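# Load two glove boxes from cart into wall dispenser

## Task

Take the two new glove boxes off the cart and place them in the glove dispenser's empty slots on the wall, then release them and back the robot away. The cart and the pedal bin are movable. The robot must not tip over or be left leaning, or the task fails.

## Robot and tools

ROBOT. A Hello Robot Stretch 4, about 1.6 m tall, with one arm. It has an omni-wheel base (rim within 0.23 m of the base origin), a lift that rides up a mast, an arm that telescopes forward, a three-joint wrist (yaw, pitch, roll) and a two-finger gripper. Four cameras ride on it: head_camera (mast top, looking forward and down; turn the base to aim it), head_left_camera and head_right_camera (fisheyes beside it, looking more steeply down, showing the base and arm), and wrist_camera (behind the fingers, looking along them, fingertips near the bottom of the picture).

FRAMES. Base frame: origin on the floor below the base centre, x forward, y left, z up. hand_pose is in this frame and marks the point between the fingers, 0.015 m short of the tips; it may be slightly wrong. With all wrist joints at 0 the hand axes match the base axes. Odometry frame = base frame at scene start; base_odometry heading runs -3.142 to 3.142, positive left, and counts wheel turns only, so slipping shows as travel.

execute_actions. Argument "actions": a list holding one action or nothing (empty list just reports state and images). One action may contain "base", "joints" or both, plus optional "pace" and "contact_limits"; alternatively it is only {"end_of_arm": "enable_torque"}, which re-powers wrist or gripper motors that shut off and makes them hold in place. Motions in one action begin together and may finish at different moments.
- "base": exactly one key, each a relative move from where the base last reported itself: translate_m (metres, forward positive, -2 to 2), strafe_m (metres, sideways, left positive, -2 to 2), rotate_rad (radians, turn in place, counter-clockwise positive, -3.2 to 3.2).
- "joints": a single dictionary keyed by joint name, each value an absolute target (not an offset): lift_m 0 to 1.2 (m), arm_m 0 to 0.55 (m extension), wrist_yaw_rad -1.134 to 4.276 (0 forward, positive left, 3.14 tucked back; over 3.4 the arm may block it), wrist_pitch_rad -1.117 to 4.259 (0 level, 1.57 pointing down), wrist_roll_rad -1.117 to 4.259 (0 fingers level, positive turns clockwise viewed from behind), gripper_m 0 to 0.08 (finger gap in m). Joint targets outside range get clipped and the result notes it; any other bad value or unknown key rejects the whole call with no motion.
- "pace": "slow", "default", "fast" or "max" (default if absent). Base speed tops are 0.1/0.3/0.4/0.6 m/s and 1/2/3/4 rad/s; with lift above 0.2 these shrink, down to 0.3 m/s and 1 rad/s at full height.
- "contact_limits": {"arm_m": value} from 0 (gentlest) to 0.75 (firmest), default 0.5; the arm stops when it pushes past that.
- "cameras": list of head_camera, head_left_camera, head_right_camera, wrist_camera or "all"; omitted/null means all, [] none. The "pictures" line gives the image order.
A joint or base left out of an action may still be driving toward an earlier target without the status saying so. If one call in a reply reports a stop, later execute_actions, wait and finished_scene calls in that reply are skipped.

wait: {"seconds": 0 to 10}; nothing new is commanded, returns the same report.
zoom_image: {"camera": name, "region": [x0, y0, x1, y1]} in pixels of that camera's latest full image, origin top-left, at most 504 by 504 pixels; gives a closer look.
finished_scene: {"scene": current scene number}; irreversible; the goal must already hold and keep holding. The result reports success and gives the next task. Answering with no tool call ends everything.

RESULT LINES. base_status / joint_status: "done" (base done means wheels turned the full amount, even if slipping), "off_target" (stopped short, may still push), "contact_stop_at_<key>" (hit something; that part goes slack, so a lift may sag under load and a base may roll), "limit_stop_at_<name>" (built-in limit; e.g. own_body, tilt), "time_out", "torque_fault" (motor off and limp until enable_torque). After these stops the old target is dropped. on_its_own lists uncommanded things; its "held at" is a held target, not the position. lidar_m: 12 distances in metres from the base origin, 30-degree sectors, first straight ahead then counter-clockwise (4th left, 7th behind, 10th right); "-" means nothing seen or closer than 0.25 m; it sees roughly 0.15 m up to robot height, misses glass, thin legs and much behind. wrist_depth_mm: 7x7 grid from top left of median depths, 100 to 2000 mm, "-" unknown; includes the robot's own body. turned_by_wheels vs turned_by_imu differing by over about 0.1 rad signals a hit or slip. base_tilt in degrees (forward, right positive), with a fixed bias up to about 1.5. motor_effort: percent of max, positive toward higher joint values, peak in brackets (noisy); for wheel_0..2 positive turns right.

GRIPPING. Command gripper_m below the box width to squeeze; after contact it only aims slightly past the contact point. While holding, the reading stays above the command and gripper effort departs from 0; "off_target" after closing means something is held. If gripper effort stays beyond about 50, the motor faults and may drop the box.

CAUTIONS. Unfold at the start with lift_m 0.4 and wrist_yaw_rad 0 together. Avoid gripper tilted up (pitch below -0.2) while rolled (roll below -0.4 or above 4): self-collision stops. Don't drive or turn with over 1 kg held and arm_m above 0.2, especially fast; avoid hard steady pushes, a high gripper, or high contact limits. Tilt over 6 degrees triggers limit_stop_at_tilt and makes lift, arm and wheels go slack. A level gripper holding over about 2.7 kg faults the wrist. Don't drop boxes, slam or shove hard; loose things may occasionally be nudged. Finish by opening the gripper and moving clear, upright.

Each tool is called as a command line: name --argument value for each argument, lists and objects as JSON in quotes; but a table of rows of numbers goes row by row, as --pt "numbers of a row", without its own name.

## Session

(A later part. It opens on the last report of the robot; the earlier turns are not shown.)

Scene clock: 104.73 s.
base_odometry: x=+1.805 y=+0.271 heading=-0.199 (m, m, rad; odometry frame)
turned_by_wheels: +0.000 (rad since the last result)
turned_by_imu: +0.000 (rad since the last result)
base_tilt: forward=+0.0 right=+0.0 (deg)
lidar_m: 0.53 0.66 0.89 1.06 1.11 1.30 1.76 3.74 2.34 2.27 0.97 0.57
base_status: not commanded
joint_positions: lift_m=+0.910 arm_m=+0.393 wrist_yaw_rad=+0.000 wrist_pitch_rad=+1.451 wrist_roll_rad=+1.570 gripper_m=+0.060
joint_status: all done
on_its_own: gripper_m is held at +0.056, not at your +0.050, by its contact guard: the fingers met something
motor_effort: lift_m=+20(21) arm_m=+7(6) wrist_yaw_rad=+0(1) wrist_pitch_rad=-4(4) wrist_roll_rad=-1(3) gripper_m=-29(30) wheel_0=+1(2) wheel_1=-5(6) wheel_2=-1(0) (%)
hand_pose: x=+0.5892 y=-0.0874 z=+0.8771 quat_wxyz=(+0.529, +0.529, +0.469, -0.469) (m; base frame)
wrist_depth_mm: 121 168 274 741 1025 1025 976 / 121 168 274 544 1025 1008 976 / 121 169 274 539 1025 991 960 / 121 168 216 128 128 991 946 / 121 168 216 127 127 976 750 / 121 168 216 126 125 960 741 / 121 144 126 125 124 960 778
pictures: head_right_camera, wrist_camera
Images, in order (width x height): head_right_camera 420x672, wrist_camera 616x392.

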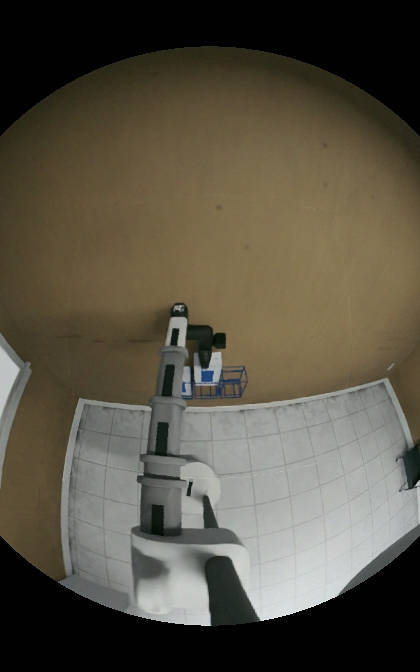

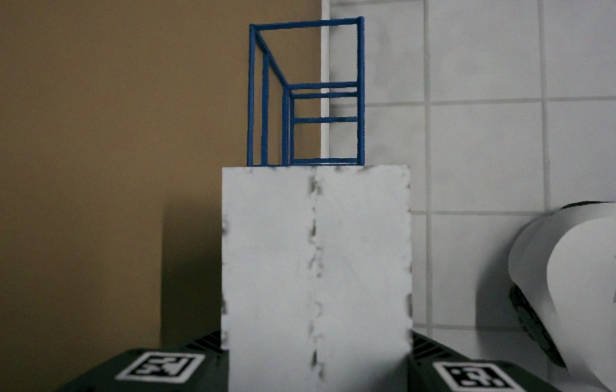

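Inside.

execute_actions --actions '[{"joints":{"lift_m":0.85,"arm_m":0.401},"pace":"slow","contact_limits":{"arm_m":0.3}}]' --cameras '[]'

execute_actions --actions '[{"joints":{"lift_m":0.80,"arm_m":0.409,"wrist_pitch_rad":1.47},"pace":"slow","contact_limits":{"arm_m":0.3}}]' --cameras '[]'

execute_actions --actions '[{"joints":{"lift_m":0.768,"arm_m":0.413},"pace":"slow","contact_limits":{"arm_m":0.3}}]' --cameras '["wrist_camera"]'

execute_actions --actions '[{"joints":{"gripper_m":0.071},"pace":"slow"}]' --cameras '[]'

execute_actions --actions '[{"joints":{"lift_m":0.86}}]' --cameras '["wrist_camera"]'

execute_actions --actions '[{"base":{"translate_m":-0.33},"joints":{"arm_m":0.1,"lift_m":1.1,"gripper_m":0.08},"pace":"fast"}]' --cameras '["head_left_camera"]'

execute_actions --actions '[{"base":{"rotate_rad":-1.6},"joints":{"wrist_pitch_rad":1.57},"pace":"fast"}]' --cameras '[]'

execute_actions --actions '[{"base":{"translate_m":1.7},"joints":{"arm_m":0.5},"pace":"fast"}]' --cameras '["wrist_camera","head_right_camera"]'

Scene clock: 125.83 s.
base_odometry: x=+1.805 y=+0.271 heading=-0.199 (m, m, rad; odometry frame)
turned_by_wheels: +0.000 (rad since the last result)
turned_by_imu: +0.000 (rad since the last result)
base_tilt: forward=+0.0 right=+0.1 (deg)
lidar_m: 0.54 0.68 0.92 1.05 1.10 1.32 1.75 3.77 2.34 2.27 0.98 0.59
base_status: not commanded
joint_positions: lift_m=+0.850 arm_m=+0.400 wrist_yaw_rad=+0.000 wrist_pitch_rad=+1.451 wrist_roll_rad=+1.570 gripper_m=+0.060
joint_status: all done
on_its_own: gripper_m is held at +0.056, not at your +0.050, by its contact guard: the fingers met something
motor_effort: lift_m=+20(20) arm_m=+6(6) wrist_yaw_rad=+0(0) wrist_pitch_rad=-4(4) wrist_roll_rad=-2(1) gripper_m=-30(29) wheel_0=+1(1) wheel_1=-5(5) wheel_2=+0(0) (%)
contact_limits: arm_m 0.3
hand_pose: x=+0.5962 y=-0.0874 z=+0.8171 quat_wxyz=(+0.529, +0.529, +0.469, -0.469) (m; base frame)
wrist_depth_mm: 113 156 255 683 991 946 917 / 113 157 256 488 991 960 931 / 113 157 257 676 976 931 904 / 113 157 202 128 128 931 904 / 113 157 202 127 127 931 723 / 113 157 202 126 126 917 699 / 113 134 126 125 124 878 778
pictures: none
No camera images: the call's "cameras" was empty. Leave "cameras" out to get every camera's image.

Scene clock: 127.13 s.
base_odometry: x=+1.805 y=+0.271 heading=-0.199 (m, m, rad; odometry frame)
turned_by_wheels: +0.000 (rad since the last result)
turned_by_imu: +0.000 (rad since the last result)
base_tilt: forward=+0.0 right=-0.1 (deg)
lidar_m: 0.54 0.68 0.92 1.06 1.11 1.29 1.79 3.75 2.32 2.26 0.97 0.59
base_status: not commanded
joint_positions: lift_m=+0.800 arm_m=+0.408 wrist_yaw_rad=+0.000 wrist_pitch_rad=+1.470 wrist_roll_rad=+1.570 gripper_m=+0.060
joint_status: all done
on_its_own: gripper_m is held at +0.056, not at your +0.050, by its contact guard: the fingers met something
motor_effort: lift_m=+20(18) arm_m=+6(7) wrist_yaw_rad=-1(0) wrist_pitch_rad=+1(8) wrist_roll_rad=-2(1) gripper_m=-30(29) wheel_0=+1(1) wheel_1=-5(5) wheel_2=+0(1) (%)
contact_limits: arm_m 0.3
hand_pose: x=+0.6003 y=-0.0874 z=+0.7667 quat_wxyz=(+0.525, +0.524, +0.474, -0.474) (m; base frame)
wrist_depth_mm: 111 149 247 564 917 904 878 / 111 149 249 466 904 904 866 / 111 149 234 559 904 878 866 / 111 150 194 129 128 891 854 / 111 150 194 128 127 878 707 / 111 150 193 126 126 866 676 / 111 127 126 125 125 842 723
pictures: none
No camera images: the call's "cameras" was empty. Leave "cameras" out to get every camera's image.

Scene clock: 128.23 s.
base_odometry: x=+1.805 y=+0.271 heading=-0.199 (m, m, rad; odometry frame)
turned_by_wheels: +0.000 (rad since the last result)
turned_by_imu: +0.000 (rad since the last result)
base_tilt: forward=+0.0 right=+0.1 (deg)
lidar_m: 0.54 0.69 0.91 1.06 1.11 1.31 1.75 3.75 2.32 2.26 0.98 0.58
base_status: not commanded
joint_positions: lift_m=+0.768 arm_m=+0.412 wrist_yaw_rad=+0.000 wrist_pitch_rad=+1.470 wrist_roll_rad=+1.570 gripper_m=+0.060
joint_status: all done
on_its_own: gripper_m is held at +0.056, not at your +0.050, by its contact guard: the fingers met something
motor_effort: lift_m=+20(21) arm_m=+6(7) wrist_yaw_rad=-2(0) wrist_pitch_rad=-1(1) wrist_roll_rad=-2(3) gripper_m=-29(29) wheel_0=+1(1) wheel_1=-5(5) wheel_2=+0(0) (%)
contact_limits: arm_m 0.3
hand_pose: x=+0.6041 y=-0.0874 z=+0.7347 quat_wxyz=(+0.525, +0.524, +0.474, -0.474) (m; base frame)
wrist_depth_mm: 108 143 237 544 891 878 854 / 109 143 238 549 878 878 842 / 109 144 218 394 866 854 831 / 109 143 186 128 127 866 831 / 109 144 186 127 126 842 707 / 109 143 186 126 125 842 668 / 106 122 126 125 124 831 788
pictures: wrist_camera
Images, in order (width x height): wrist_camera 616x392.

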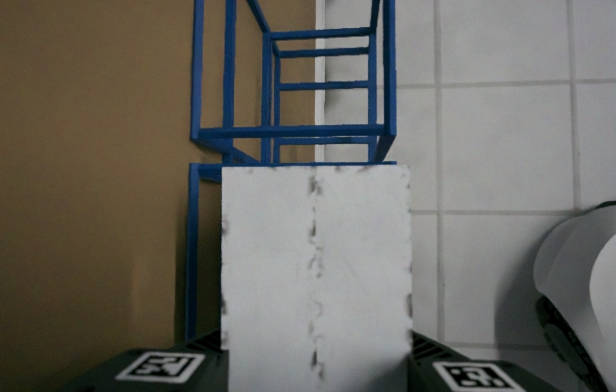

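Scene clock: 129.10 s.
base_odometry: x=+1.805 y=+0.271 heading=-0.199 (m, m, rad; odometry frame)
turned_by_wheels: +0.000 (rad since the last result)
turned_by_imu: +0.000 (rad since the last result)
base_tilt: forward=+0.0 right=+0.1 (deg)
lidar_m: 0.55 0.67 0.91 1.04 1.11 1.29 1.75 3.73 2.33 2.27 0.98 0.57
base_status: not commanded
joint_positions: lift_m=+0.768 arm_m=+0.412 wrist_yaw_rad=+0.000 wrist_pitch_rad=+1.470 wrist_roll_rad=+1.570 gripper_m=+0.071
joint_status: all done
motor_effort: lift_m=+20(20) arm_m=+6(7) wrist_yaw_rad=-1(0) wrist_pitch_rad=+0(2) wrist_roll_rad=-2(0) gripper_m=+2(27) wheel_0=+1(1) wheel_1=-5(5) wheel_2=+0(0) (%)
hand_pose: x=+0.6042 y=-0.0874 z=+0.7347 quat_wxyz=(+0.525, +0.524, +0.474, -0.474) (m; base frame)
wrist_depth_mm: 108 141 236 535 891 866 854 / 108 142 236 535 891 866 842 / 108 143 216 394 878 854 842 / 108 143 191 148 180 866 831 / 108 143 184 147 178 842 699 / 108 142 184 146 176 842 668 / 105 110 134 145 143 130 732
pictures: none
No camera images: the call's "cameras" was empty. Leave "cameras" out to get every camera's image.

Scene clock: 130.50 s.
base_odometry: x=+1.805 y=+0.271 heading=-0.199 (m, m, rad; odometry frame)
turned_by_wheels: +0.000 (rad since the last result)
turned_by_imu: +0.000 (rad since the last result)
base_tilt: forward=+0.0 right=+0.0 (deg)
lidar_m: 0.55 0.67 0.92 1.06 1.07 1.30 1.77 3.74 2.31 2.25 0.97 0.57
base_status: not commanded
joint_positions: lift_m=+0.860 arm_m=+0.412 wrist_yaw_rad=+0.000 wrist_pitch_rad=+1.470 wrist_roll_rad=+1.570 gripper_m=+0.071
joint_status: all done
motor_effort: lift_m=+23(23) arm_m=+6(7) wrist_yaw_rad=-2(0) wrist_pitch_rad=+0(1) wrist_roll_rad=-3(1) gripper_m=+2(2) wheel_0=+1(1) wheel_1=-5(5) wheel_2=+0(0) (%)
hand_pose: x=+0.6042 y=-0.0874 z=+0.8264 quat_wxyz=(+0.525, +0.524, +0.474, -0.474) (m; base frame)
wrist_depth_mm: 108 142 235 676 991 960 946 / 108 142 236 488 960 960 931 / 108 142 236 539 991 960 917 / 108 143 236 244 960 931 931 / 108 143 237 239 960 931 723 / 108 143 217 238 946 917 707 / 106 110 134 236 266 130 759
pictures: wrist_camera
Images, in order (width x height): wrist_camera 616x392.

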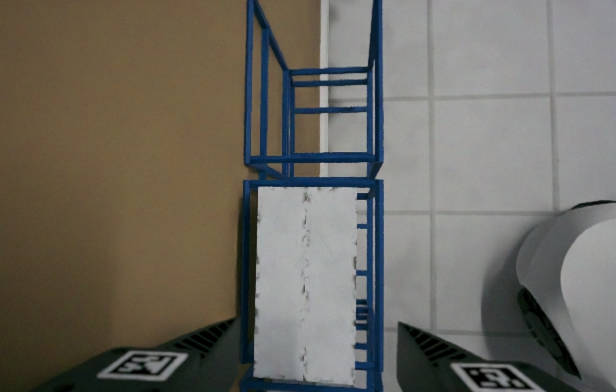

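Scene clock: 132.77 s.
base_odometry: x=+1.482 y=+0.336 heading=-0.199 (m, m, rad; odometry frame)
turned_by_wheels: +0.000 (rad since the last result)
turned_by_imu: +0.000 (rad since the last result)
base_tilt: forward=+0.1 right=+0.0 (deg)
lidar_m: 0.88 1.02 1.10 1.05 1.13 1.00 1.70 3.39 2.77 2.22 1.46 0.91
base_status: done
joint_positions: lift_m=+1.100 arm_m=+0.101 wrist_yaw_rad=+0.000 wrist_pitch_rad=+1.471 wrist_roll_rad=+1.570 gripper_m=+0.080
joint_status: all done
motor_effort: lift_m=+22(24) arm_m=-6(8) wrist_yaw_rad=+1(2) wrist_pitch_rad=-3(3) wrist_roll_rad=-3(2) gripper_m=+2(3) wheel_0=-2(8) wheel_1=-4(10) wheel_2=+0(15) (%)
hand_pose: x=+0.2932 y=-0.0874 z=+1.0665 quat_wxyz=(+0.524, +0.524, +0.474, -0.474) (m; base frame)
wrist_depth_mm: 866 1205 1308 1281 1255 1229 1160 / 866 1255 1308 1308 1205 1229 1205 / 842 1205 1308 1281 1281 1205 1160 / 768 1205 1281 1229 1205 1182 1160 / 778 1229 1281 1229 991 960 1060 / 768 1229 1281 1229 1008 946 1118 / 866 109 151 1229 1182 128 1138
pictures: head_left_camera
Images, in order (width x height): head_left_camera 420x672.

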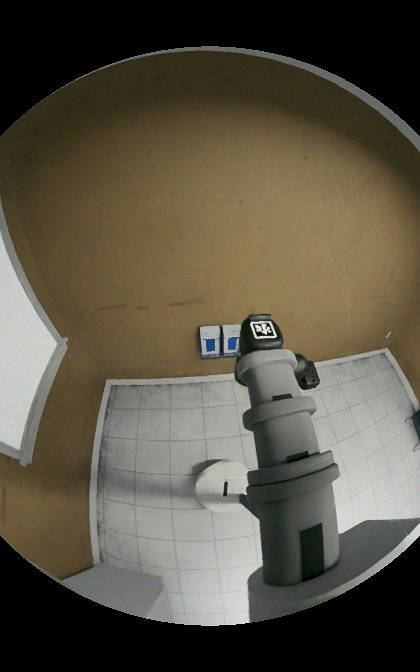

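Scene clock: 135.27 s.
base_odometry: x=+1.482 y=+0.336 heading=-1.799 (m, m, rad; odometry frame)
turned_by_wheels: -1.599 (rad since the last result)
turned_by_imu: -1.566 (rad since the last result)
base_tilt: forward=+0.0 right=+0.2 (deg)
lidar_m: 2.23 1.48 0.95 0.88 1.01 1.14 1.05 1.10 1.00 1.54 3.41 2.78
base_status: done
joint_positions: lift_m=+1.100 arm_m=+0.101 wrist_yaw_rad=+0.000 wrist_pitch_rad=+1.570 wrist_roll_rad=+1.570 gripper_m=+0.080
joint_status: all done
motor_effort: lift_m=+22(22) arm_m=-6(6) wrist_yaw_rad=+0(1) wrist_pitch_rad=+1(3) wrist_roll_rad=-2(2) gripper_m=+2(1) wheel_0=+3(6) wheel_1=+5(8) wheel_2=+2(6) (%)
hand_pose: x=+0.2723 y=-0.0874 z=+1.0654 quat_wxyz=(+0.500, +0.500, +0.500, -0.500) (m; base frame)
wrist_depth_mm: 1255 1281 1255 1281 1255 1255 1255 / 1281 1308 1281 1255 1255 1229 1281 / 1255 1255 1255 1255 1229 1205 1229 / 1281 1255 1229 1229 1255 1205 1205 / 1281 1255 1205 1229 1008 991 580 / 1229 1281 1229 1229 960 1205 1182 / 1229 109 151 1205 1205 128 1205
pictures: none
No camera images: the call's "cameras" was empty. Leave "cameras" out to get every camera's image.

Scene clock: 141.90 s.
base_odometry: x=+1.098 y=-1.320 heading=-1.798 (m, m, rad; odometry frame)
turned_by_wheels: +0.000 (rad since the last result)
turned_by_imu: -0.001 (rad since the last result)
base_tilt: forward=+0.1 right=+0.0 (deg)
lidar_m: 0.52 0.98 1.12 1.06 1.09 1.48 2.78 2.29 2.89 3.22 1.44 0.57
base_status: done
joint_positions: lift_m=+1.100 arm_m=+0.499 wrist_yaw_rad=+0.000 wrist_pitch_rad=+1.570 wrist_roll_rad=+1.570 gripper_m=+0.080
joint_status: all done
motor_effort: lift_m=+22(22) arm_m=+6(8) wrist_yaw_rad=-2(1) wrist_pitch_rad=+0(1) wrist_roll_rad=+0(1) gripper_m=+3(1) wheel_0=+1(8) wheel_1=+4(12) wheel_2=-1(13) (%)
hand_pose: x=+0.6700 y=-0.0874 z=+1.0654 quat_wxyz=(+0.501, +0.500, +0.500, -0.499) (m; base frame)
wrist_depth_mm: 415 580 946 1281 1255 1255 1229 / 418 574 574 564 564 1281 1229 / 415 574 574 569 564 1229 1229 / 413 539 559 559 564 1229 1229 / 413 504 445 559 559 1060 1008 / 407 317 355 564 549 1118 991 / 407 109 150 1205 488 128 1182
pictures: head_right_camera, wrist_camera
Images, in order (width x height): head_right_camera 420x672, wrist_camera 616x392.

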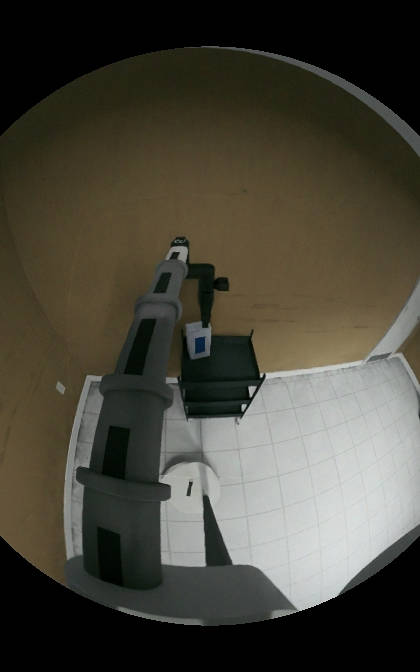

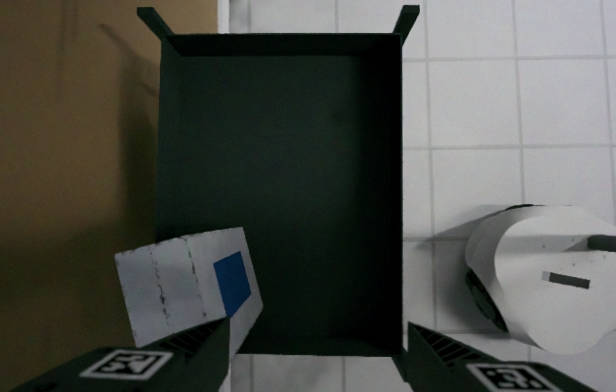

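execute_actions --actions '[{"base":{"translate_m":0.122},"joints":{"wrist_roll_rad":1.32}}]' --cameras '[]'

execute_actions --actions '[{"base":{"strafe_m":0.04},"joints":{"lift_m":0.975}}]' --cameras '["wrist_camera"]'

Scene clock: 151.20 s.
base_odometry: x=+1.071 y=-1.439 heading=-1.798 (m, m, rad; odometry frame)
turned_by_wheels: +0.001 (rad since the last result)
turned_by_imu: +0.000 (rad since the last result)
base_tilt: forward=+0.2 right=+0.0 (deg)
lidar_m: 0.41 0.85 1.14 1.06 1.10 1.47 2.90 2.43 3.08 3.20 1.29 0.43
base_status: done
joint_positions: lift_m=+1.100 arm_m=+0.499 wrist_yaw_rad=+0.000 wrist_pitch_rad=+1.570 wrist_roll_rad=+1.320 gripper_m=+0.080
joint_status: all done
motor_effort: lift_m=+22(22) arm_m=+6(6) wrist_yaw_rad=+0(1) wrist_pitch_rad=+0(0) wrist_roll_rad=-3(7) gripper_m=+1(0) wheel_0=+3(7) wheel_1=+4(9) wheel_2=-1(9) (%)
hand_pose: x=+0.6701 y=-0.0874 z=+1.0654 quat_wxyz=(+0.559, +0.434, +0.558, -0.433) (m; base frame)
wrist_depth_mm: 206 281 459 750 1255 1205 1255 / 211 300 508 574 564 559 1229 / 222 319 569 564 559 559 1229 / 232 343 609 559 554 554 1255 / 245 368 597 315 549 549 1229 / 256 399 554 312 554 549 976 / 264 109 150 310 500 128 976
pictures: none
No camera images: the call's "cameras" was empty. Leave "cameras" out to get every camera's image.

Scene clock: 152.77 s.
base_odometry: x=+1.110 y=-1.447 heading=-1.798 (m, m, rad; odometry frame)
turned_by_wheels: +0.000 (rad since the last result)
turned_by_imu: +0.000 (rad since the last result)
base_tilt: forward=+0.2 right=+0.1 (deg)
lidar_m: 0.40 0.84 1.10 1.02 1.08 1.41 2.93 2.46 3.12 3.26 0.66 0.43
base_status: done
joint_positions: lift_m=+0.975 arm_m=+0.499 wrist_yaw_rad=+0.000 wrist_pitch_rad=+1.570 wrist_roll_rad=+1.320 gripper_m=+0.080
joint_status: all done
motor_effort: lift_m=+18(20) arm_m=+6(6) wrist_yaw_rad=-1(0) wrist_pitch_rad=+0(0) wrist_roll_rad=-2(3) gripper_m=+2(2) wheel_0=-1(10) wheel_1=+2(11) wheel_2=+0(0) (%)
hand_pose: x=+0.6701 y=-0.0874 z=+0.9407 quat_wxyz=(+0.559, +0.434, +0.558, -0.433) (m; base frame)
wrist_depth_mm: 203 278 452 442 439 436 421 / 210 296 500 439 433 430 427 / 218 317 517 430 430 430 424 / 229 340 496 191 430 430 415 / 240 364 488 190 424 424 413 / 254 392 424 188 418 418 866 / 262 109 150 187 187 128 866
pictures: wrist_camera
Images, in order (width x height): wrist_camera 616x392.

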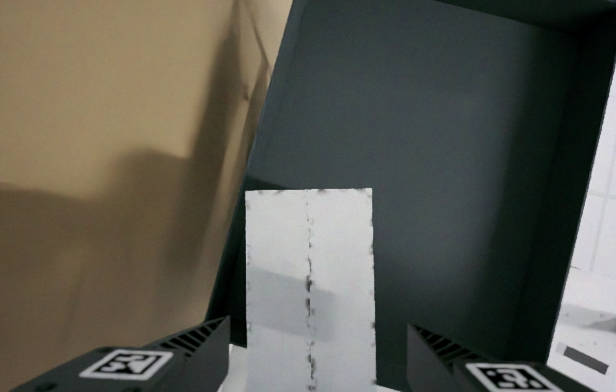

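execute_actions --actions '[{"joints":{"lift_m":0.912,"arm_m":0.505},"pace":"slow"}]' --cameras '[]'

execute_actions --actions '[{"joints":{"gripper_m":0.05}}]' --cameras '[]'

execute_actions --actions '[{"joints":{"lift_m":1.06}}]' --cameras '["wrist_camera"]'

execute_actions --actions '[{"base":{"translate_m":-1.675},"joints":{"arm_m":0.15}}]' --cameras '[]'

execute_actions --actions '[{"base":{"rotate_rad":1.6},"joints":{"wrist_roll_rad":1.57,"wrist_pitch_rad":1.45},"pace":"slow"}]' --cameras '[]'

execute_actions --actions '[{"base":{"translate_m":0.22},"joints":{"arm_m":0.38,"lift_m":1.03}}]' --cameras '["wrist_camera","head_right_camera"]'

zoom_image --camera "head_right_camera" --region '[140,290,280,430]'

Scene clock: 172.30 s.
base_odometry: x=+1.110 y=-1.447 heading=-1.798 (m, m, rad; odometry frame)
turned_by_wheels: +0.000 (rad since the last result)
turned_by_imu: +0.000 (rad since the last result)
base_tilt: forward=+0.0 right=+0.1 (deg)
lidar_m: 0.39 0.85 1.10 1.03 1.07 1.45 2.91 2.44 3.10 3.27 0.63 0.44
base_status: not commanded
joint_positions: lift_m=+0.912 arm_m=+0.504 wrist_yaw_rad=+0.000 wrist_pitch_rad=+1.570 wrist_roll_rad=+1.320 gripper_m=+0.080
joint_status: all done
motor_effort: lift_m=+18(18) arm_m=+7(8) wrist_yaw_rad=-2(0) wrist_pitch_rad=+0(0) wrist_roll_rad=-3(2) gripper_m=+0(2) wheel_0=-1(1) wheel_1=+3(3) wheel_2=+0(0) (%)
hand_pose: x=+0.6750 y=-0.0874 z=+0.8778 quat_wxyz=(+0.559, +0.434, +0.558, -0.433) (m; base frame)
wrist_depth_mm: 197 270 442 377 375 375 370 / 202 286 469 373 375 373 366 / 212 307 459 370 370 368 364 / 223 327 455 128 127 364 362 / 235 357 309 127 126 359 357 / 246 382 149 126 126 357 355 / 254 109 126 125 124 128 330
pictures: none
No camera images: the call's "cameras" was empty. Leave "cameras" out to get every camera's image.

Scene clock: 173.27 s.
base_odometry: x=+1.110 y=-1.447 heading=-1.798 (m, m, rad; odometry frame)
turned_by_wheels: +0.000 (rad since the last result)
turned_by_imu: +0.000 (rad since the last result)
base_tilt: forward=+0.0 right=+0.0 (deg)
lidar_m: 0.39 0.85 1.11 1.03 1.05 1.44 2.91 2.44 3.10 3.27 0.57 0.44
base_status: not commanded
joint_positions: lift_m=+0.912 arm_m=+0.504 wrist_yaw_rad=+0.000 wrist_pitch_rad=+1.570 wrist_roll_rad=+1.320 gripper_m=+0.063
joint_status: gripper_m off_target (ended at +0.063, target +0.050)
on_its_own: gripper_m is held at +0.058, not at your +0.050, by its contact guard: the fingers met something
motor_effort: lift_m=+18(18) arm_m=+6(7) wrist_yaw_rad=-2(2) wrist_pitch_rad=-1(0) wrist_roll_rad=-3(3) gripper_m=-34(29) wheel_0=-1(1) wheel_1=+2(3) wheel_2=+0(0) (%)
hand_pose: x=+0.6749 y=-0.0874 z=+0.8778 quat_wxyz=(+0.559, +0.434, +0.558, -0.433) (m; base frame)
wrist_depth_mm: 198 271 439 379 375 373 366 / 204 289 462 375 373 370 364 / 213 306 455 375 368 370 366 / 223 330 439 128 127 362 362 / 234 353 309 127 126 362 357 / 247 382 300 126 125 355 357 / 259 112 125 125 124 355 329
pictures: none
No camera images: the call's "cameras" was empty. Leave "cameras" out to get every camera's image.

Scene clock: 174.97 s.
base_odometry: x=+1.110 y=-1.447 heading=-1.798 (m, m, rad; odometry frame)
turned_by_wheels: +0.000 (rad since the last result)
turned_by_imu: +0.000 (rad since the last result)
base_tilt: forward=+0.0 right=+0.1 (deg)
lidar_m: 0.41 0.85 1.09 1.03 1.06 1.43 2.92 2.44 3.11 3.27 0.61 0.43
base_status: not commanded
joint_positions: lift_m=+1.060 arm_m=+0.504 wrist_yaw_rad=+0.000 wrist_pitch_rad=+1.570 wrist_roll_rad=+1.320 gripper_m=+0.063
joint_status: all done
on_its_own: gripper_m is held at +0.058, not at your +0.050, by its contact guard: the fingers met something
motor_effort: lift_m=+25(27) arm_m=+6(7) wrist_yaw_rad=+0(1) wrist_pitch_rad=-1(1) wrist_roll_rad=-2(3) gripper_m=-33(32) wheel_0=-1(1) wheel_1=+3(2) wheel_2=+0(0) (%)
hand_pose: x=+0.6749 y=-0.0874 z=+1.0252 quat_wxyz=(+0.559, +0.434, +0.558, -0.433) (m; base frame)
wrist_depth_mm: 198 270 445 525 525 508 1182 / 204 287 488 530 525 517 854 / 214 309 549 525 517 512 1205 / 224 329 477 128 128 512 1182 / 235 355 500 127 126 508 1160 / 247 384 418 126 125 504 931 / 260 112 125 125 124 469 931
pictures: wrist_camera
Images, in order (width x height): wrist_camera 616x392.

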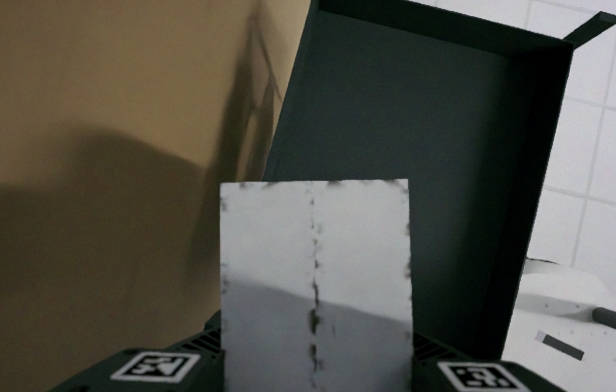

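Scene clock: 182.03 s.
base_odometry: x=+1.487 y=+0.184 heading=-1.798 (m, m, rad; odometry frame)
turned_by_wheels: +0.000 (rad since the last result)
turned_by_imu: +0.000 (rad since the last result)
base_tilt: forward=-0.1 right=+0.0 (deg)
lidar_m: 0.28 1.45 1.02 0.84 0.87 1.28 1.18 1.26 1.09 2.06 3.44 0.27
base_status: done
joint_positions: lift_m=+1.060 arm_m=+0.151 wrist_yaw_rad=+0.000 wrist_pitch_rad=+1.570 wrist_roll_rad=+1.320 gripper_m=+0.063
joint_status: all done
on_its_own: gripper_m is held at +0.058, not at your +0.050, by its contact guard: the fingers met something
motor_effort: lift_m=+24(25) arm_m=-6(8) wrist_yaw_rad=-1(2) wrist_pitch_rad=-1(2) wrist_roll_rad=-2(2) gripper_m=-32(33) wheel_0=-2(8) wheel_1=-4(9) wheel_2=+2(12) (%)
hand_pose: x=+0.3221 y=-0.0874 z=+1.0252 quat_wxyz=(+0.559, +0.434, +0.558, -0.433) (m; base frame)
wrist_depth_mm: 1255 1281 1229 1255 1205 1229 1229 / 1255 1229 1229 1205 1205 1205 1205 / 1229 1229 1229 1205 1229 1182 1160 / 1205 1229 1182 129 128 1182 1182 / 1229 1229 1205 127 126 1182 1138 / 1205 1229 1205 126 125 976 1160 / 1205 112 126 125 124 946 1138
pictures: none
No camera images: the call's "cameras" was empty. Leave "cameras" out to get every camera's image.

Scene clock: 184.90 s.
base_odometry: x=+1.487 y=+0.184 heading=-0.199 (m, m, rad; odometry frame)
turned_by_wheels: +1.599 (rad since the last result)
turned_by_imu: +1.566 (rad since the last result)
base_tilt: forward=+0.0 right=+0.2 (deg)
lidar_m: 0.31 0.87 1.26 1.19 1.28 1.12 2.36 3.45 2.63 2.09 1.42 0.32
base_status: done
joint_positions: lift_m=+1.060 arm_m=+0.151 wrist_yaw_rad=+0.000 wrist_pitch_rad=+1.451 wrist_roll_rad=+1.570 gripper_m=+0.063
joint_status: all done
on_its_own: gripper_m is held at +0.058, not at your +0.050, by its contact guard: the fingers met something
motor_effort: lift_m=+24(24) arm_m=-6(6) wrist_yaw_rad=-1(0) wrist_pitch_rad=-4(8) wrist_roll_rad=-1(4) gripper_m=-33(33) wheel_0=-3(5) wheel_1=-4(9) wheel_2=-3(6) (%)
hand_pose: x=+0.3474 y=-0.0874 z=+1.0268 quat_wxyz=(+0.529, +0.529, +0.469, -0.469) (m; base frame)
wrist_depth_mm: 750 1060 1281 1255 1205 1182 1118 / 750 1060 1281 1229 1205 1138 1138 / 768 1060 1255 1229 1182 1138 1118 / 723 1078 1281 128 128 1118 1078 / 715 1078 1229 127 126 931 891 / 661 1060 1255 126 126 904 878 / 654 112 126 125 124 891 1060
pictures: none
No camera images: the call's "cameras" was empty. Leave "cameras" out to get every camera's image.

Scene clock: 187.07 s.
base_odometry: x=+1.703 y=+0.141 heading=-0.198 (m, m, rad; odometry frame)
turned_by_wheels: +0.000 (rad since the last result)
turned_by_imu: +0.000 (rad since the last result)
base_tilt: forward=+0.0 right=+0.0 (deg)
lidar_m: 0.53 0.63 1.04 1.20 1.29 1.29 2.39 3.63 2.17 2.10 1.08 0.55
base_status: done
joint_positions: lift_m=+1.030 arm_m=+0.379 wrist_yaw_rad=+0.000 wrist_pitch_rad=+1.451 wrist_roll_rad=+1.570 gripper_m=+0.063
joint_status: all done
on_its_own: gripper_m is held at +0.058, not at your +0.050, by its contact guard: the fingers met something
motor_effort: lift_m=+20(23) arm_m=+6(8) wrist_yaw_rad=-1(0) wrist_pitch_rad=-3(7) wrist_roll_rad=-3(2) gripper_m=-33(33) wheel_0=+3(7) wheel_1=+5(7) wheel_2=-1(11) (%)
hand_pose: x=+0.5753 y=-0.0874 z=+0.9971 quat_wxyz=(+0.529, +0.529, +0.469, -0.469) (m; base frame)
wrist_depth_mm: 226 315 512 1205 1138 1138 1098 / 228 315 517 1182 1182 1118 1078 / 229 317 517 1182 1182 1138 1078 / 229 317 436 128 128 1098 1060 / 229 317 407 127 126 1098 866 / 228 319 407 126 125 1078 854 / 228 112 125 125 124 1042 866
pictures: head_right_camera, wrist_camera
Images, in order (width x height): head_right_camera 420x672, wrist_camera 616x392.

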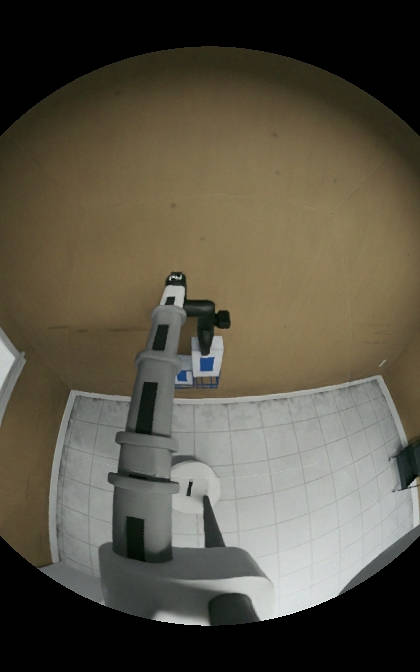

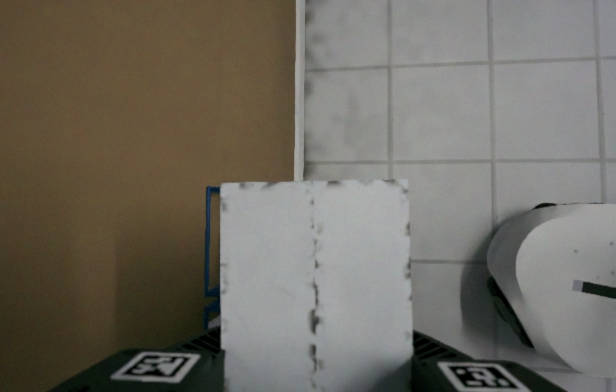

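Region (140, 290, 280, 430) of head_right_camera's 420x672 image, scaled by 3.600, with more detail than that image has.

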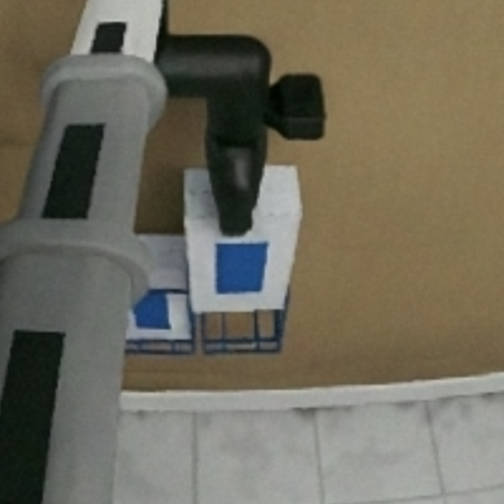

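execute_actions --actions '[{"base":{"strafe_m":-0.012},"joints":{"arm_m":0.473,"lift_m":1.0},"pace":"slow","contact_limits":{"arm_m":0.25}}]' --cameras '[]'

execute_actions --actions '[{"joints":{"lift_m":0.96},"pace":"slow"}]' --cameras '["head_right_camera"]'

zoom_image --camera "head_right_camera" --region '[160,320,260,420]'

Scene clock: 195.90 s.
base_odometry: x=+1.700 y=+0.129 heading=-0.198 (m, m, rad; odometry frame)
turned_by_wheels: +0.000 (rad since the last result)
turned_by_imu: +0.000 (rad since the last result)
base_tilt: forward=+0.2 right=+0.1 (deg)
lidar_m: 0.60 0.66 1.01 1.21 1.28 1.32 2.42 3.61 2.16 2.11 1.12 0.78
base_status: done
joint_positions: lift_m=+1.000 arm_m=+0.472 wrist_yaw_rad=+0.000 wrist_pitch_rad=+1.451 wrist_roll_rad=+1.570 gripper_m=+0.063
joint_status: all done
on_its_own: gripper_m is held at +0.058, not at your +0.050, by its contact guard: the fingers met something
motor_effort: lift_m=+20(21) arm_m=+7(7) wrist_yaw_rad=-2(2) wrist_pitch_rad=-3(3) wrist_roll_rad=-1(2) gripper_m=-34(33) wheel_0=+4(6) wheel_1=-6(7) wheel_2=+0(0) (%)
contact_limits: arm_m 0.25
hand_pose: x=+0.6682 y=-0.0874 z=+0.9671 quat_wxyz=(+0.529, +0.529, +0.469, -0.469) (m; base frame)
wrist_depth_mm: 120 166 272 723 1138 1118 1078 / 119 167 271 723 1138 1098 1060 / 120 167 273 715 1098 1078 1060 / 120 167 230 128 128 1060 1078 / 120 167 215 127 126 1078 842 / 120 167 213 126 125 1060 842 / 119 112 125 125 124 1025 1025
pictures: none
No camera images: the call's "cameras" was empty. Leave "cameras" out to get every camera's image.

Scene clock: 197.07 s.
base_odometry: x=+1.700 y=+0.129 heading=-0.198 (m, m, rad; odometry frame)
turned_by_wheels: +0.000 (rad since the last result)
turned_by_imu: +0.000 (rad since the last result)
base_tilt: forward=+0.0 right=+0.0 (deg)
lidar_m: 0.62 0.64 1.04 1.22 1.29 1.32 2.44 3.61 2.15 2.08 1.07 0.78
base_status: not commanded
joint_positions: lift_m=+0.960 arm_m=+0.472 wrist_yaw_rad=+0.000 wrist_pitch_rad=+1.451 wrist_roll_rad=+1.570 gripper_m=+0.063
joint_status: all done
on_its_own: gripper_m is held at +0.058, not at your +0.050, by its contact guard: the fingers met something
motor_effort: lift_m=+20(20) arm_m=+7(6) wrist_yaw_rad=+0(0) wrist_pitch_rad=-3(3) wrist_roll_rad=-1(0) gripper_m=-33(32) wheel_0=+4(4) wheel_1=-6(6) wheel_2=+0(0) (%)
hand_pose: x=+0.6682 y=-0.0874 z=+0.9271 quat_wxyz=(+0.529, +0.529, +0.469, -0.469) (m; base frame)
wrist_depth_mm: 119 167 270 723 1098 1078 1025 / 120 167 272 715 1078 1078 1025 / 120 167 272 723 1078 1060 1008 / 120 167 230 128 128 1042 991 / 120 167 215 127 126 1025 831 / 120 167 214 126 125 1008 831 / 120 112 125 125 124 991 976
pictures: head_right_camera
Images, in order (width x height): head_right_camera 420x672.

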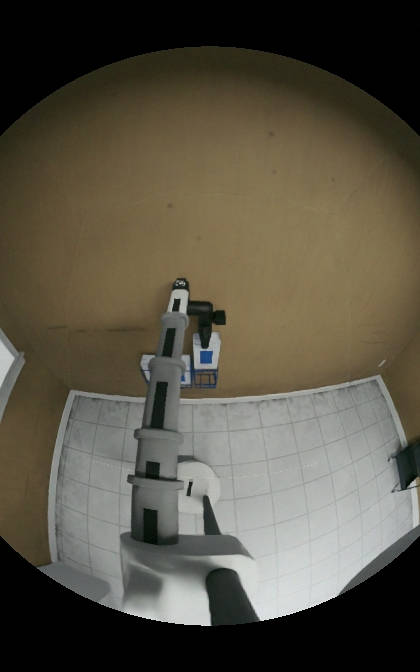

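Region (160, 320, 260, 420) of head_right_camera's 420x672 image, scaled by 5.040, with more detail than that image has.

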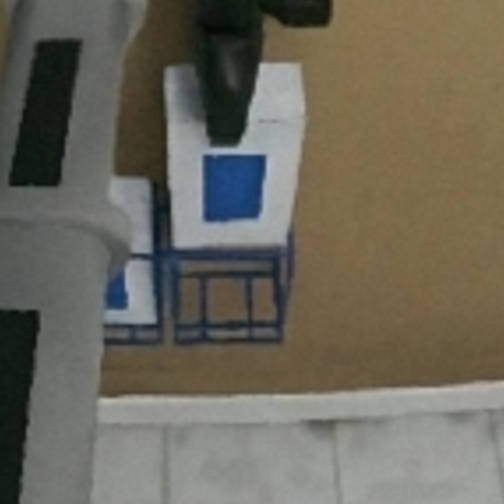

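execute_actions --actions '[{"joints":{"lift_m":0.91},"pace":"slow"}]' --cameras '["head_right_camera"]'

zoom_image --camera "head_right_camera" --region '[160,320,260,420]'

Scene clock: 202.03 s.
base_odometry: x=+1.700 y=+0.129 heading=-0.198 (m, m, rad; odometry frame)
turned_by_wheels: +0.000 (rad since the last result)
turned_by_imu: +0.000 (rad since the last result)
base_tilt: forward=+0.1 right=+0.0 (deg)
lidar_m: 0.60 0.66 1.03 1.23 1.29 1.30 2.47 3.61 2.14 2.10 1.09 0.78
base_status: not commanded
joint_positions: lift_m=+0.910 arm_m=+0.472 wrist_yaw_rad=+0.000 wrist_pitch_rad=+1.451 wrist_roll_rad=+1.570 gripper_m=+0.063
joint_status: all done
on_its_own: gripper_m is held at +0.058, not at your +0.050, by its contact guard: the fingers met something
motor_effort: lift_m=+20(19) arm_m=+7(7) wrist_yaw_rad=-2(0) wrist_pitch_rad=-3(3) wrist_roll_rad=-1(0) gripper_m=-32(33) wheel_0=+4(4) wheel_1=-6(6) wheel_2=+0(0) (%)
hand_pose: x=+0.6682 y=-0.0874 z=+0.8771 quat_wxyz=(+0.529, +0.529, +0.469, -0.469) (m; base frame)
wrist_depth_mm: 120 167 271 715 1060 1008 976 / 120 167 272 723 1042 1008 976 / 120 167 271 723 1025 991 976 / 120 167 214 128 127 976 946 / 120 167 215 127 126 976 831 / 120 167 214 126 125 976 820 / 119 112 125 125 124 946 931
pictures: head_right_camera
Images, in order (width x height): head_right_camera 420x672.

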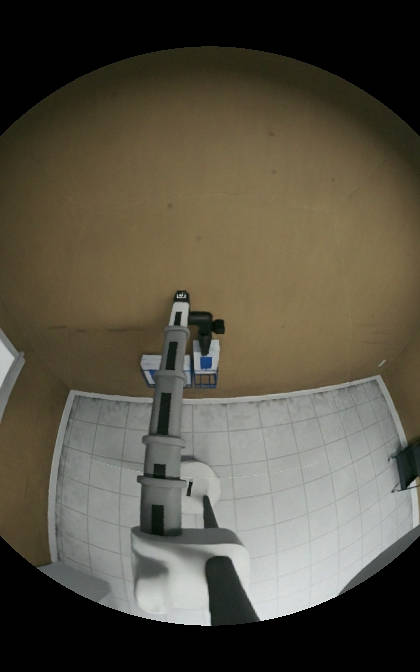

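Region (160, 320, 260, 420) of head_right_camera's 420x672 image, scaled by 5.040, with more detail than that image has.

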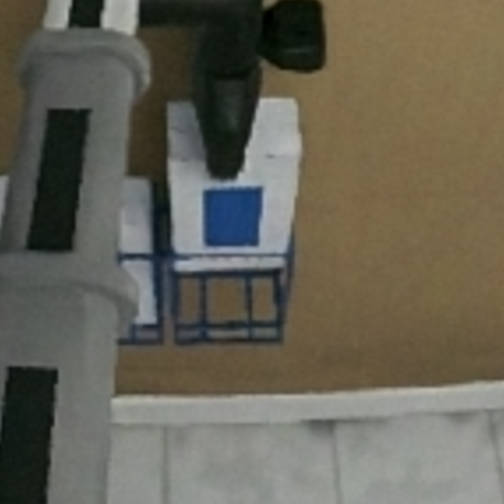

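execute_actions --actions '[{"joints":{"lift_m":0.85,"arm_m":0.479},"pace":"slow","contact_limits":{"arm_m":0.3}}]' --cameras '[]'

execute_actions --actions '[{"joints":{"lift_m":0.80,"arm_m":0.487,"wrist_pitch_rad":1.47},"pace":"slow","contact_limits":{"arm_m":0.3}}]' --cameras '[]'

execute_actions --actions '[{"joints":{"lift_m":0.768,"arm_m":0.491},"pace":"slow","contact_limits":{"arm_m":0.3}}]' --cameras '[]'

execute_actions --actions '[{"joints":{"gripper_m":0.072},"pace":"slow"}]' --cameras '[]'

execute_actions --actions '[{"joints":{"lift_m":0.86}}]' --cameras '["wrist_camera"]'

execute_actions --actions '[{"base":{"translate_m":-0.45},"joints":{"arm_m":0.05},"pace":"fast"}]' --cameras '["head_camera"]'

Scene clock: 221.97 s.
base_odometry: x=+1.700 y=+0.129 heading=-0.198 (m, m, rad; odometry frame)
turned_by_wheels: +0.000 (rad since the last result)
turned_by_imu: +0.000 (rad since the last result)
base_tilt: forward=-0.1 right=+0.1 (deg)
lidar_m: 0.62 0.67 1.01 1.22 1.30 1.32 2.43 3.62 2.15 2.11 1.09 0.77
base_status: not commanded
joint_positions: lift_m=+0.850 arm_m=+0.478 wrist_yaw_rad=+0.000 wrist_pitch_rad=+1.451 wrist_roll_rad=+1.570 gripper_m=+0.063
joint_status: all done
on_its_own: gripper_m is held at +0.058, not at your +0.050, by its contact guard: the fingers met something
motor_effort: lift_m=+20(22) arm_m=+6(7) wrist_yaw_rad=-1(1) wrist_pitch_rad=-3(3) wrist_roll_rad=+0(0) gripper_m=-33(33) wheel_0=+4(4) wheel_1=-6(6) wheel_2=+0(0) (%)
contact_limits: arm_m 0.3
hand_pose: x=+0.6742 y=-0.0874 z=+0.8171 quat_wxyz=(+0.529, +0.529, +0.469, -0.469) (m; base frame)
wrist_depth_mm: 112 157 255 676 976 960 917 / 113 157 257 676 976 946 917 / 113 157 256 676 960 946 904 / 113 157 202 128 127 946 904 / 113 157 202 127 126 917 866 / 113 157 202 126 125 917 842 / 113 112 125 125 124 891 878
pictures: none
No camera images: the call's "cameras" was empty. Leave "cameras" out to get every camera's image.

Scene clock: 223.27 s.
base_odometry: x=+1.700 y=+0.129 heading=-0.198 (m, m, rad; odometry frame)
turned_by_wheels: +0.000 (rad since the last result)
turned_by_imu: +0.000 (rad since the last result)
base_tilt: forward=+0.1 right=+0.0 (deg)
lidar_m: 0.61 0.66 1.03 1.22 1.28 1.32 2.44 3.61 2.15 2.07 1.08 0.76
base_status: not commanded
joint_positions: lift_m=+0.800 arm_m=+0.486 wrist_yaw_rad=+0.000 wrist_pitch_rad=+1.468 wrist_roll_rad=+1.570 gripper_m=+0.063
joint_status: all done
on_its_own: gripper_m is held at +0.058, not at your +0.050, by its contact guard: the fingers met something
motor_effort: lift_m=+19(20) arm_m=+6(7) wrist_yaw_rad=-1(2) wrist_pitch_rad=+5(13) wrist_roll_rad=-2(2) gripper_m=-34(33) wheel_0=+4(4) wheel_1=-6(6) wheel_2=+0(0) (%)
contact_limits: arm_m 0.3
hand_pose: x=+0.6787 y=-0.0874 z=+0.7668 quat_wxyz=(+0.525, +0.525, +0.474, -0.473) (m; base frame)
wrist_depth_mm: 110 148 244 699 931 904 891 / 111 148 246 699 931 931 891 / 111 148 245 699 917 878 866 / 110 148 207 128 128 891 866 / 111 149 193 127 126 891 866 / 111 149 193 126 125 878 842 / 110 112 125 125 124 854 831
pictures: none
No camera images: the call's "cameras" was empty. Leave "cameras" out to get every camera's image.

Scene clock: 224.37 s.
base_odometry: x=+1.700 y=+0.129 heading=-0.198 (m, m, rad; odometry frame)
turned_by_wheels: +0.000 (rad since the last result)
turned_by_imu: +0.000 (rad since the last result)
base_tilt: forward=-0.1 right=+0.1 (deg)
lidar_m: 0.62 0.66 1.04 1.20 1.30 1.28 2.46 3.60 2.16 2.10 1.10 0.77
base_status: not commanded
joint_positions: lift_m=+0.768 arm_m=+0.490 wrist_yaw_rad=+0.000 wrist_pitch_rad=+1.469 wrist_roll_rad=+1.570 gripper_m=+0.063
joint_status: all done
on_its_own: gripper_m is held at +0.058, not at your +0.050, by its contact guard: the fingers met something
motor_effort: lift_m=+19(21) arm_m=+6(6) wrist_yaw_rad=-1(2) wrist_pitch_rad=+1(5) wrist_roll_rad=-2(1) gripper_m=-33(33) wheel_0=+4(4) wheel_1=-6(6) wheel_2=+0(1) (%)
contact_limits: arm_m 0.3
hand_pose: x=+0.6824 y=-0.0874 z=+0.7347 quat_wxyz=(+0.525, +0.524, +0.474, -0.474) (m; base frame)
wrist_depth_mm: 108 142 236 683 891 866 854 / 108 143 236 691 891 866 842 / 108 143 237 691 878 866 831 / 109 143 185 128 127 842 842 / 109 143 186 127 126 831 831 / 108 143 185 126 125 842 831 / 106 112 125 125 124 820 809
pictures: none
No camera images: the call's "cameras" was empty. Leave "cameras" out to get every camera's image.

Scene clock: 225.20 s.
base_odometry: x=+1.700 y=+0.129 heading=-0.198 (m, m, rad; odometry frame)
turned_by_wheels: +0.000 (rad since the last result)
turned_by_imu: +0.000 (rad since the last result)
base_tilt: forward=+0.0 right=+0.0 (deg)
lidar_m: 0.62 0.66 1.02 1.22 1.29 1.33 2.43 3.60 2.16 2.10 1.08 0.77
base_status: not commanded
joint_positions: lift_m=+0.768 arm_m=+0.490 wrist_yaw_rad=+0.000 wrist_pitch_rad=+1.470 wrist_roll_rad=+1.570 gripper_m=+0.072
joint_status: all done
motor_effort: lift_m=+20(20) arm_m=+6(6) wrist_yaw_rad=-1(2) wrist_pitch_rad=+0(2) wrist_roll_rad=-1(2) gripper_m=+2(30) wheel_0=+4(4) wheel_1=-6(6) wheel_2=+0(0) (%)
hand_pose: x=+0.6824 y=-0.0874 z=+0.7347 quat_wxyz=(+0.525, +0.524, +0.474, -0.474) (m; base frame)
wrist_depth_mm: 108 142 236 668 904 878 842 / 108 142 236 676 878 866 842 / 108 143 236 676 904 866 854 / 108 143 191 147 866 866 831 / 109 143 185 146 179 831 820 / 108 143 147 145 177 831 809 / 106 110 135 144 143 130 809
pictures: none
No camera images: the call's "cameras" was empty. Leave "cameras" out to get every camera's image.

Scene clock: 226.60 s.
base_odometry: x=+1.700 y=+0.129 heading=-0.198 (m, m, rad; odometry frame)
turned_by_wheels: +0.000 (rad since the last result)
turned_by_imu: +0.000 (rad since the last result)
base_tilt: forward=+0.0 right=+0.0 (deg)
lidar_m: 0.62 0.67 1.01 1.21 1.30 1.30 2.45 3.60 2.15 2.07 1.09 0.77
base_status: not commanded
joint_positions: lift_m=+0.860 arm_m=+0.490 wrist_yaw_rad=+0.000 wrist_pitch_rad=+1.470 wrist_roll_rad=+1.570 gripper_m=+0.072
joint_status: all done
motor_effort: lift_m=+23(25) arm_m=+6(6) wrist_yaw_rad=-2(2) wrist_pitch_rad=+0(1) wrist_roll_rad=-2(1) gripper_m=+2(3) wheel_0=+4(4) wheel_1=-6(6) wheel_2=+0(0) (%)
hand_pose: x=+0.6823 y=-0.0874 z=+0.8264 quat_wxyz=(+0.525, +0.524, +0.474, -0.474) (m; base frame)
wrist_depth_mm: 108 142 235 683 1008 960 931 / 108 142 236 668 991 946 946 / 108 143 237 683 1008 946 917 / 108 142 236 244 976 960 917 / 108 143 237 239 931 931 854 / 108 143 216 237 931 931 831 / 106 110 135 235 265 130 891
pictures: wrist_camera
Images, in order (width x height): wrist_camera 616x392.

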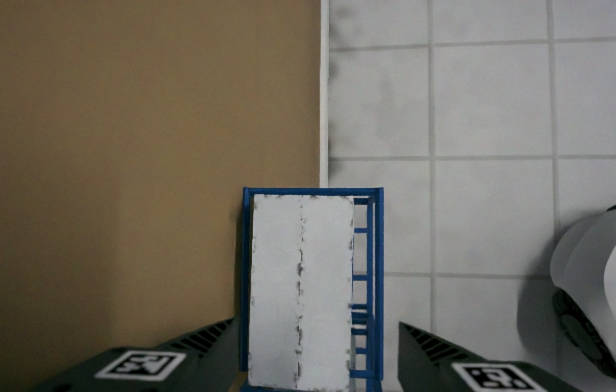

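Scene clock: 229.20 s.
base_odometry: x=+1.259 y=+0.218 heading=-0.199 (m, m, rad; odometry frame)
turned_by_wheels: +0.000 (rad since the last result)
turned_by_imu: +0.000 (rad since the last result)
base_tilt: forward=+0.0 right=+0.1 (deg)
lidar_m: 1.06 1.20 1.26 1.22 0.99 0.92 2.37 3.21 2.62 2.07 1.74 1.25
base_status: done
joint_positions: lift_m=+0.860 arm_m=+0.051 wrist_yaw_rad=+0.000 wrist_pitch_rad=+1.471 wrist_roll_rad=+1.570 gripper_m=+0.072
joint_status: all done
motor_effort: lift_m=+23(23) arm_m=-6(7) wrist_yaw_rad=+0(1) wrist_pitch_rad=-3(3) wrist_roll_rad=+1(2) gripper_m=+1(2) wheel_0=-2(8) wheel_1=-4(9) wheel_2=+0(12) (%)
hand_pose: x=+0.2432 y=-0.0874 z=+0.8264 quat_wxyz=(+0.525, +0.524, +0.474, -0.474) (m; base frame)
wrist_depth_mm: 1138 1078 1060 1042 1008 976 931 / 1118 1078 1060 1025 1008 960 917 / 1098 1078 1025 1025 991 946 917 / 1098 1078 1060 991 976 931 917 / 1078 1078 1025 1008 759 732 699 / 1078 1060 1008 991 750 715 715 / 1078 110 135 991 750 130 904
pictures: head_camera
Images, in order (width x height): head_camera 420x560.

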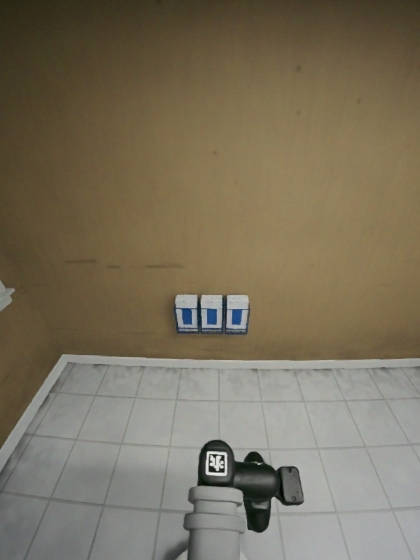

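finished_scene --scene 2

The scene is finished: the task was done.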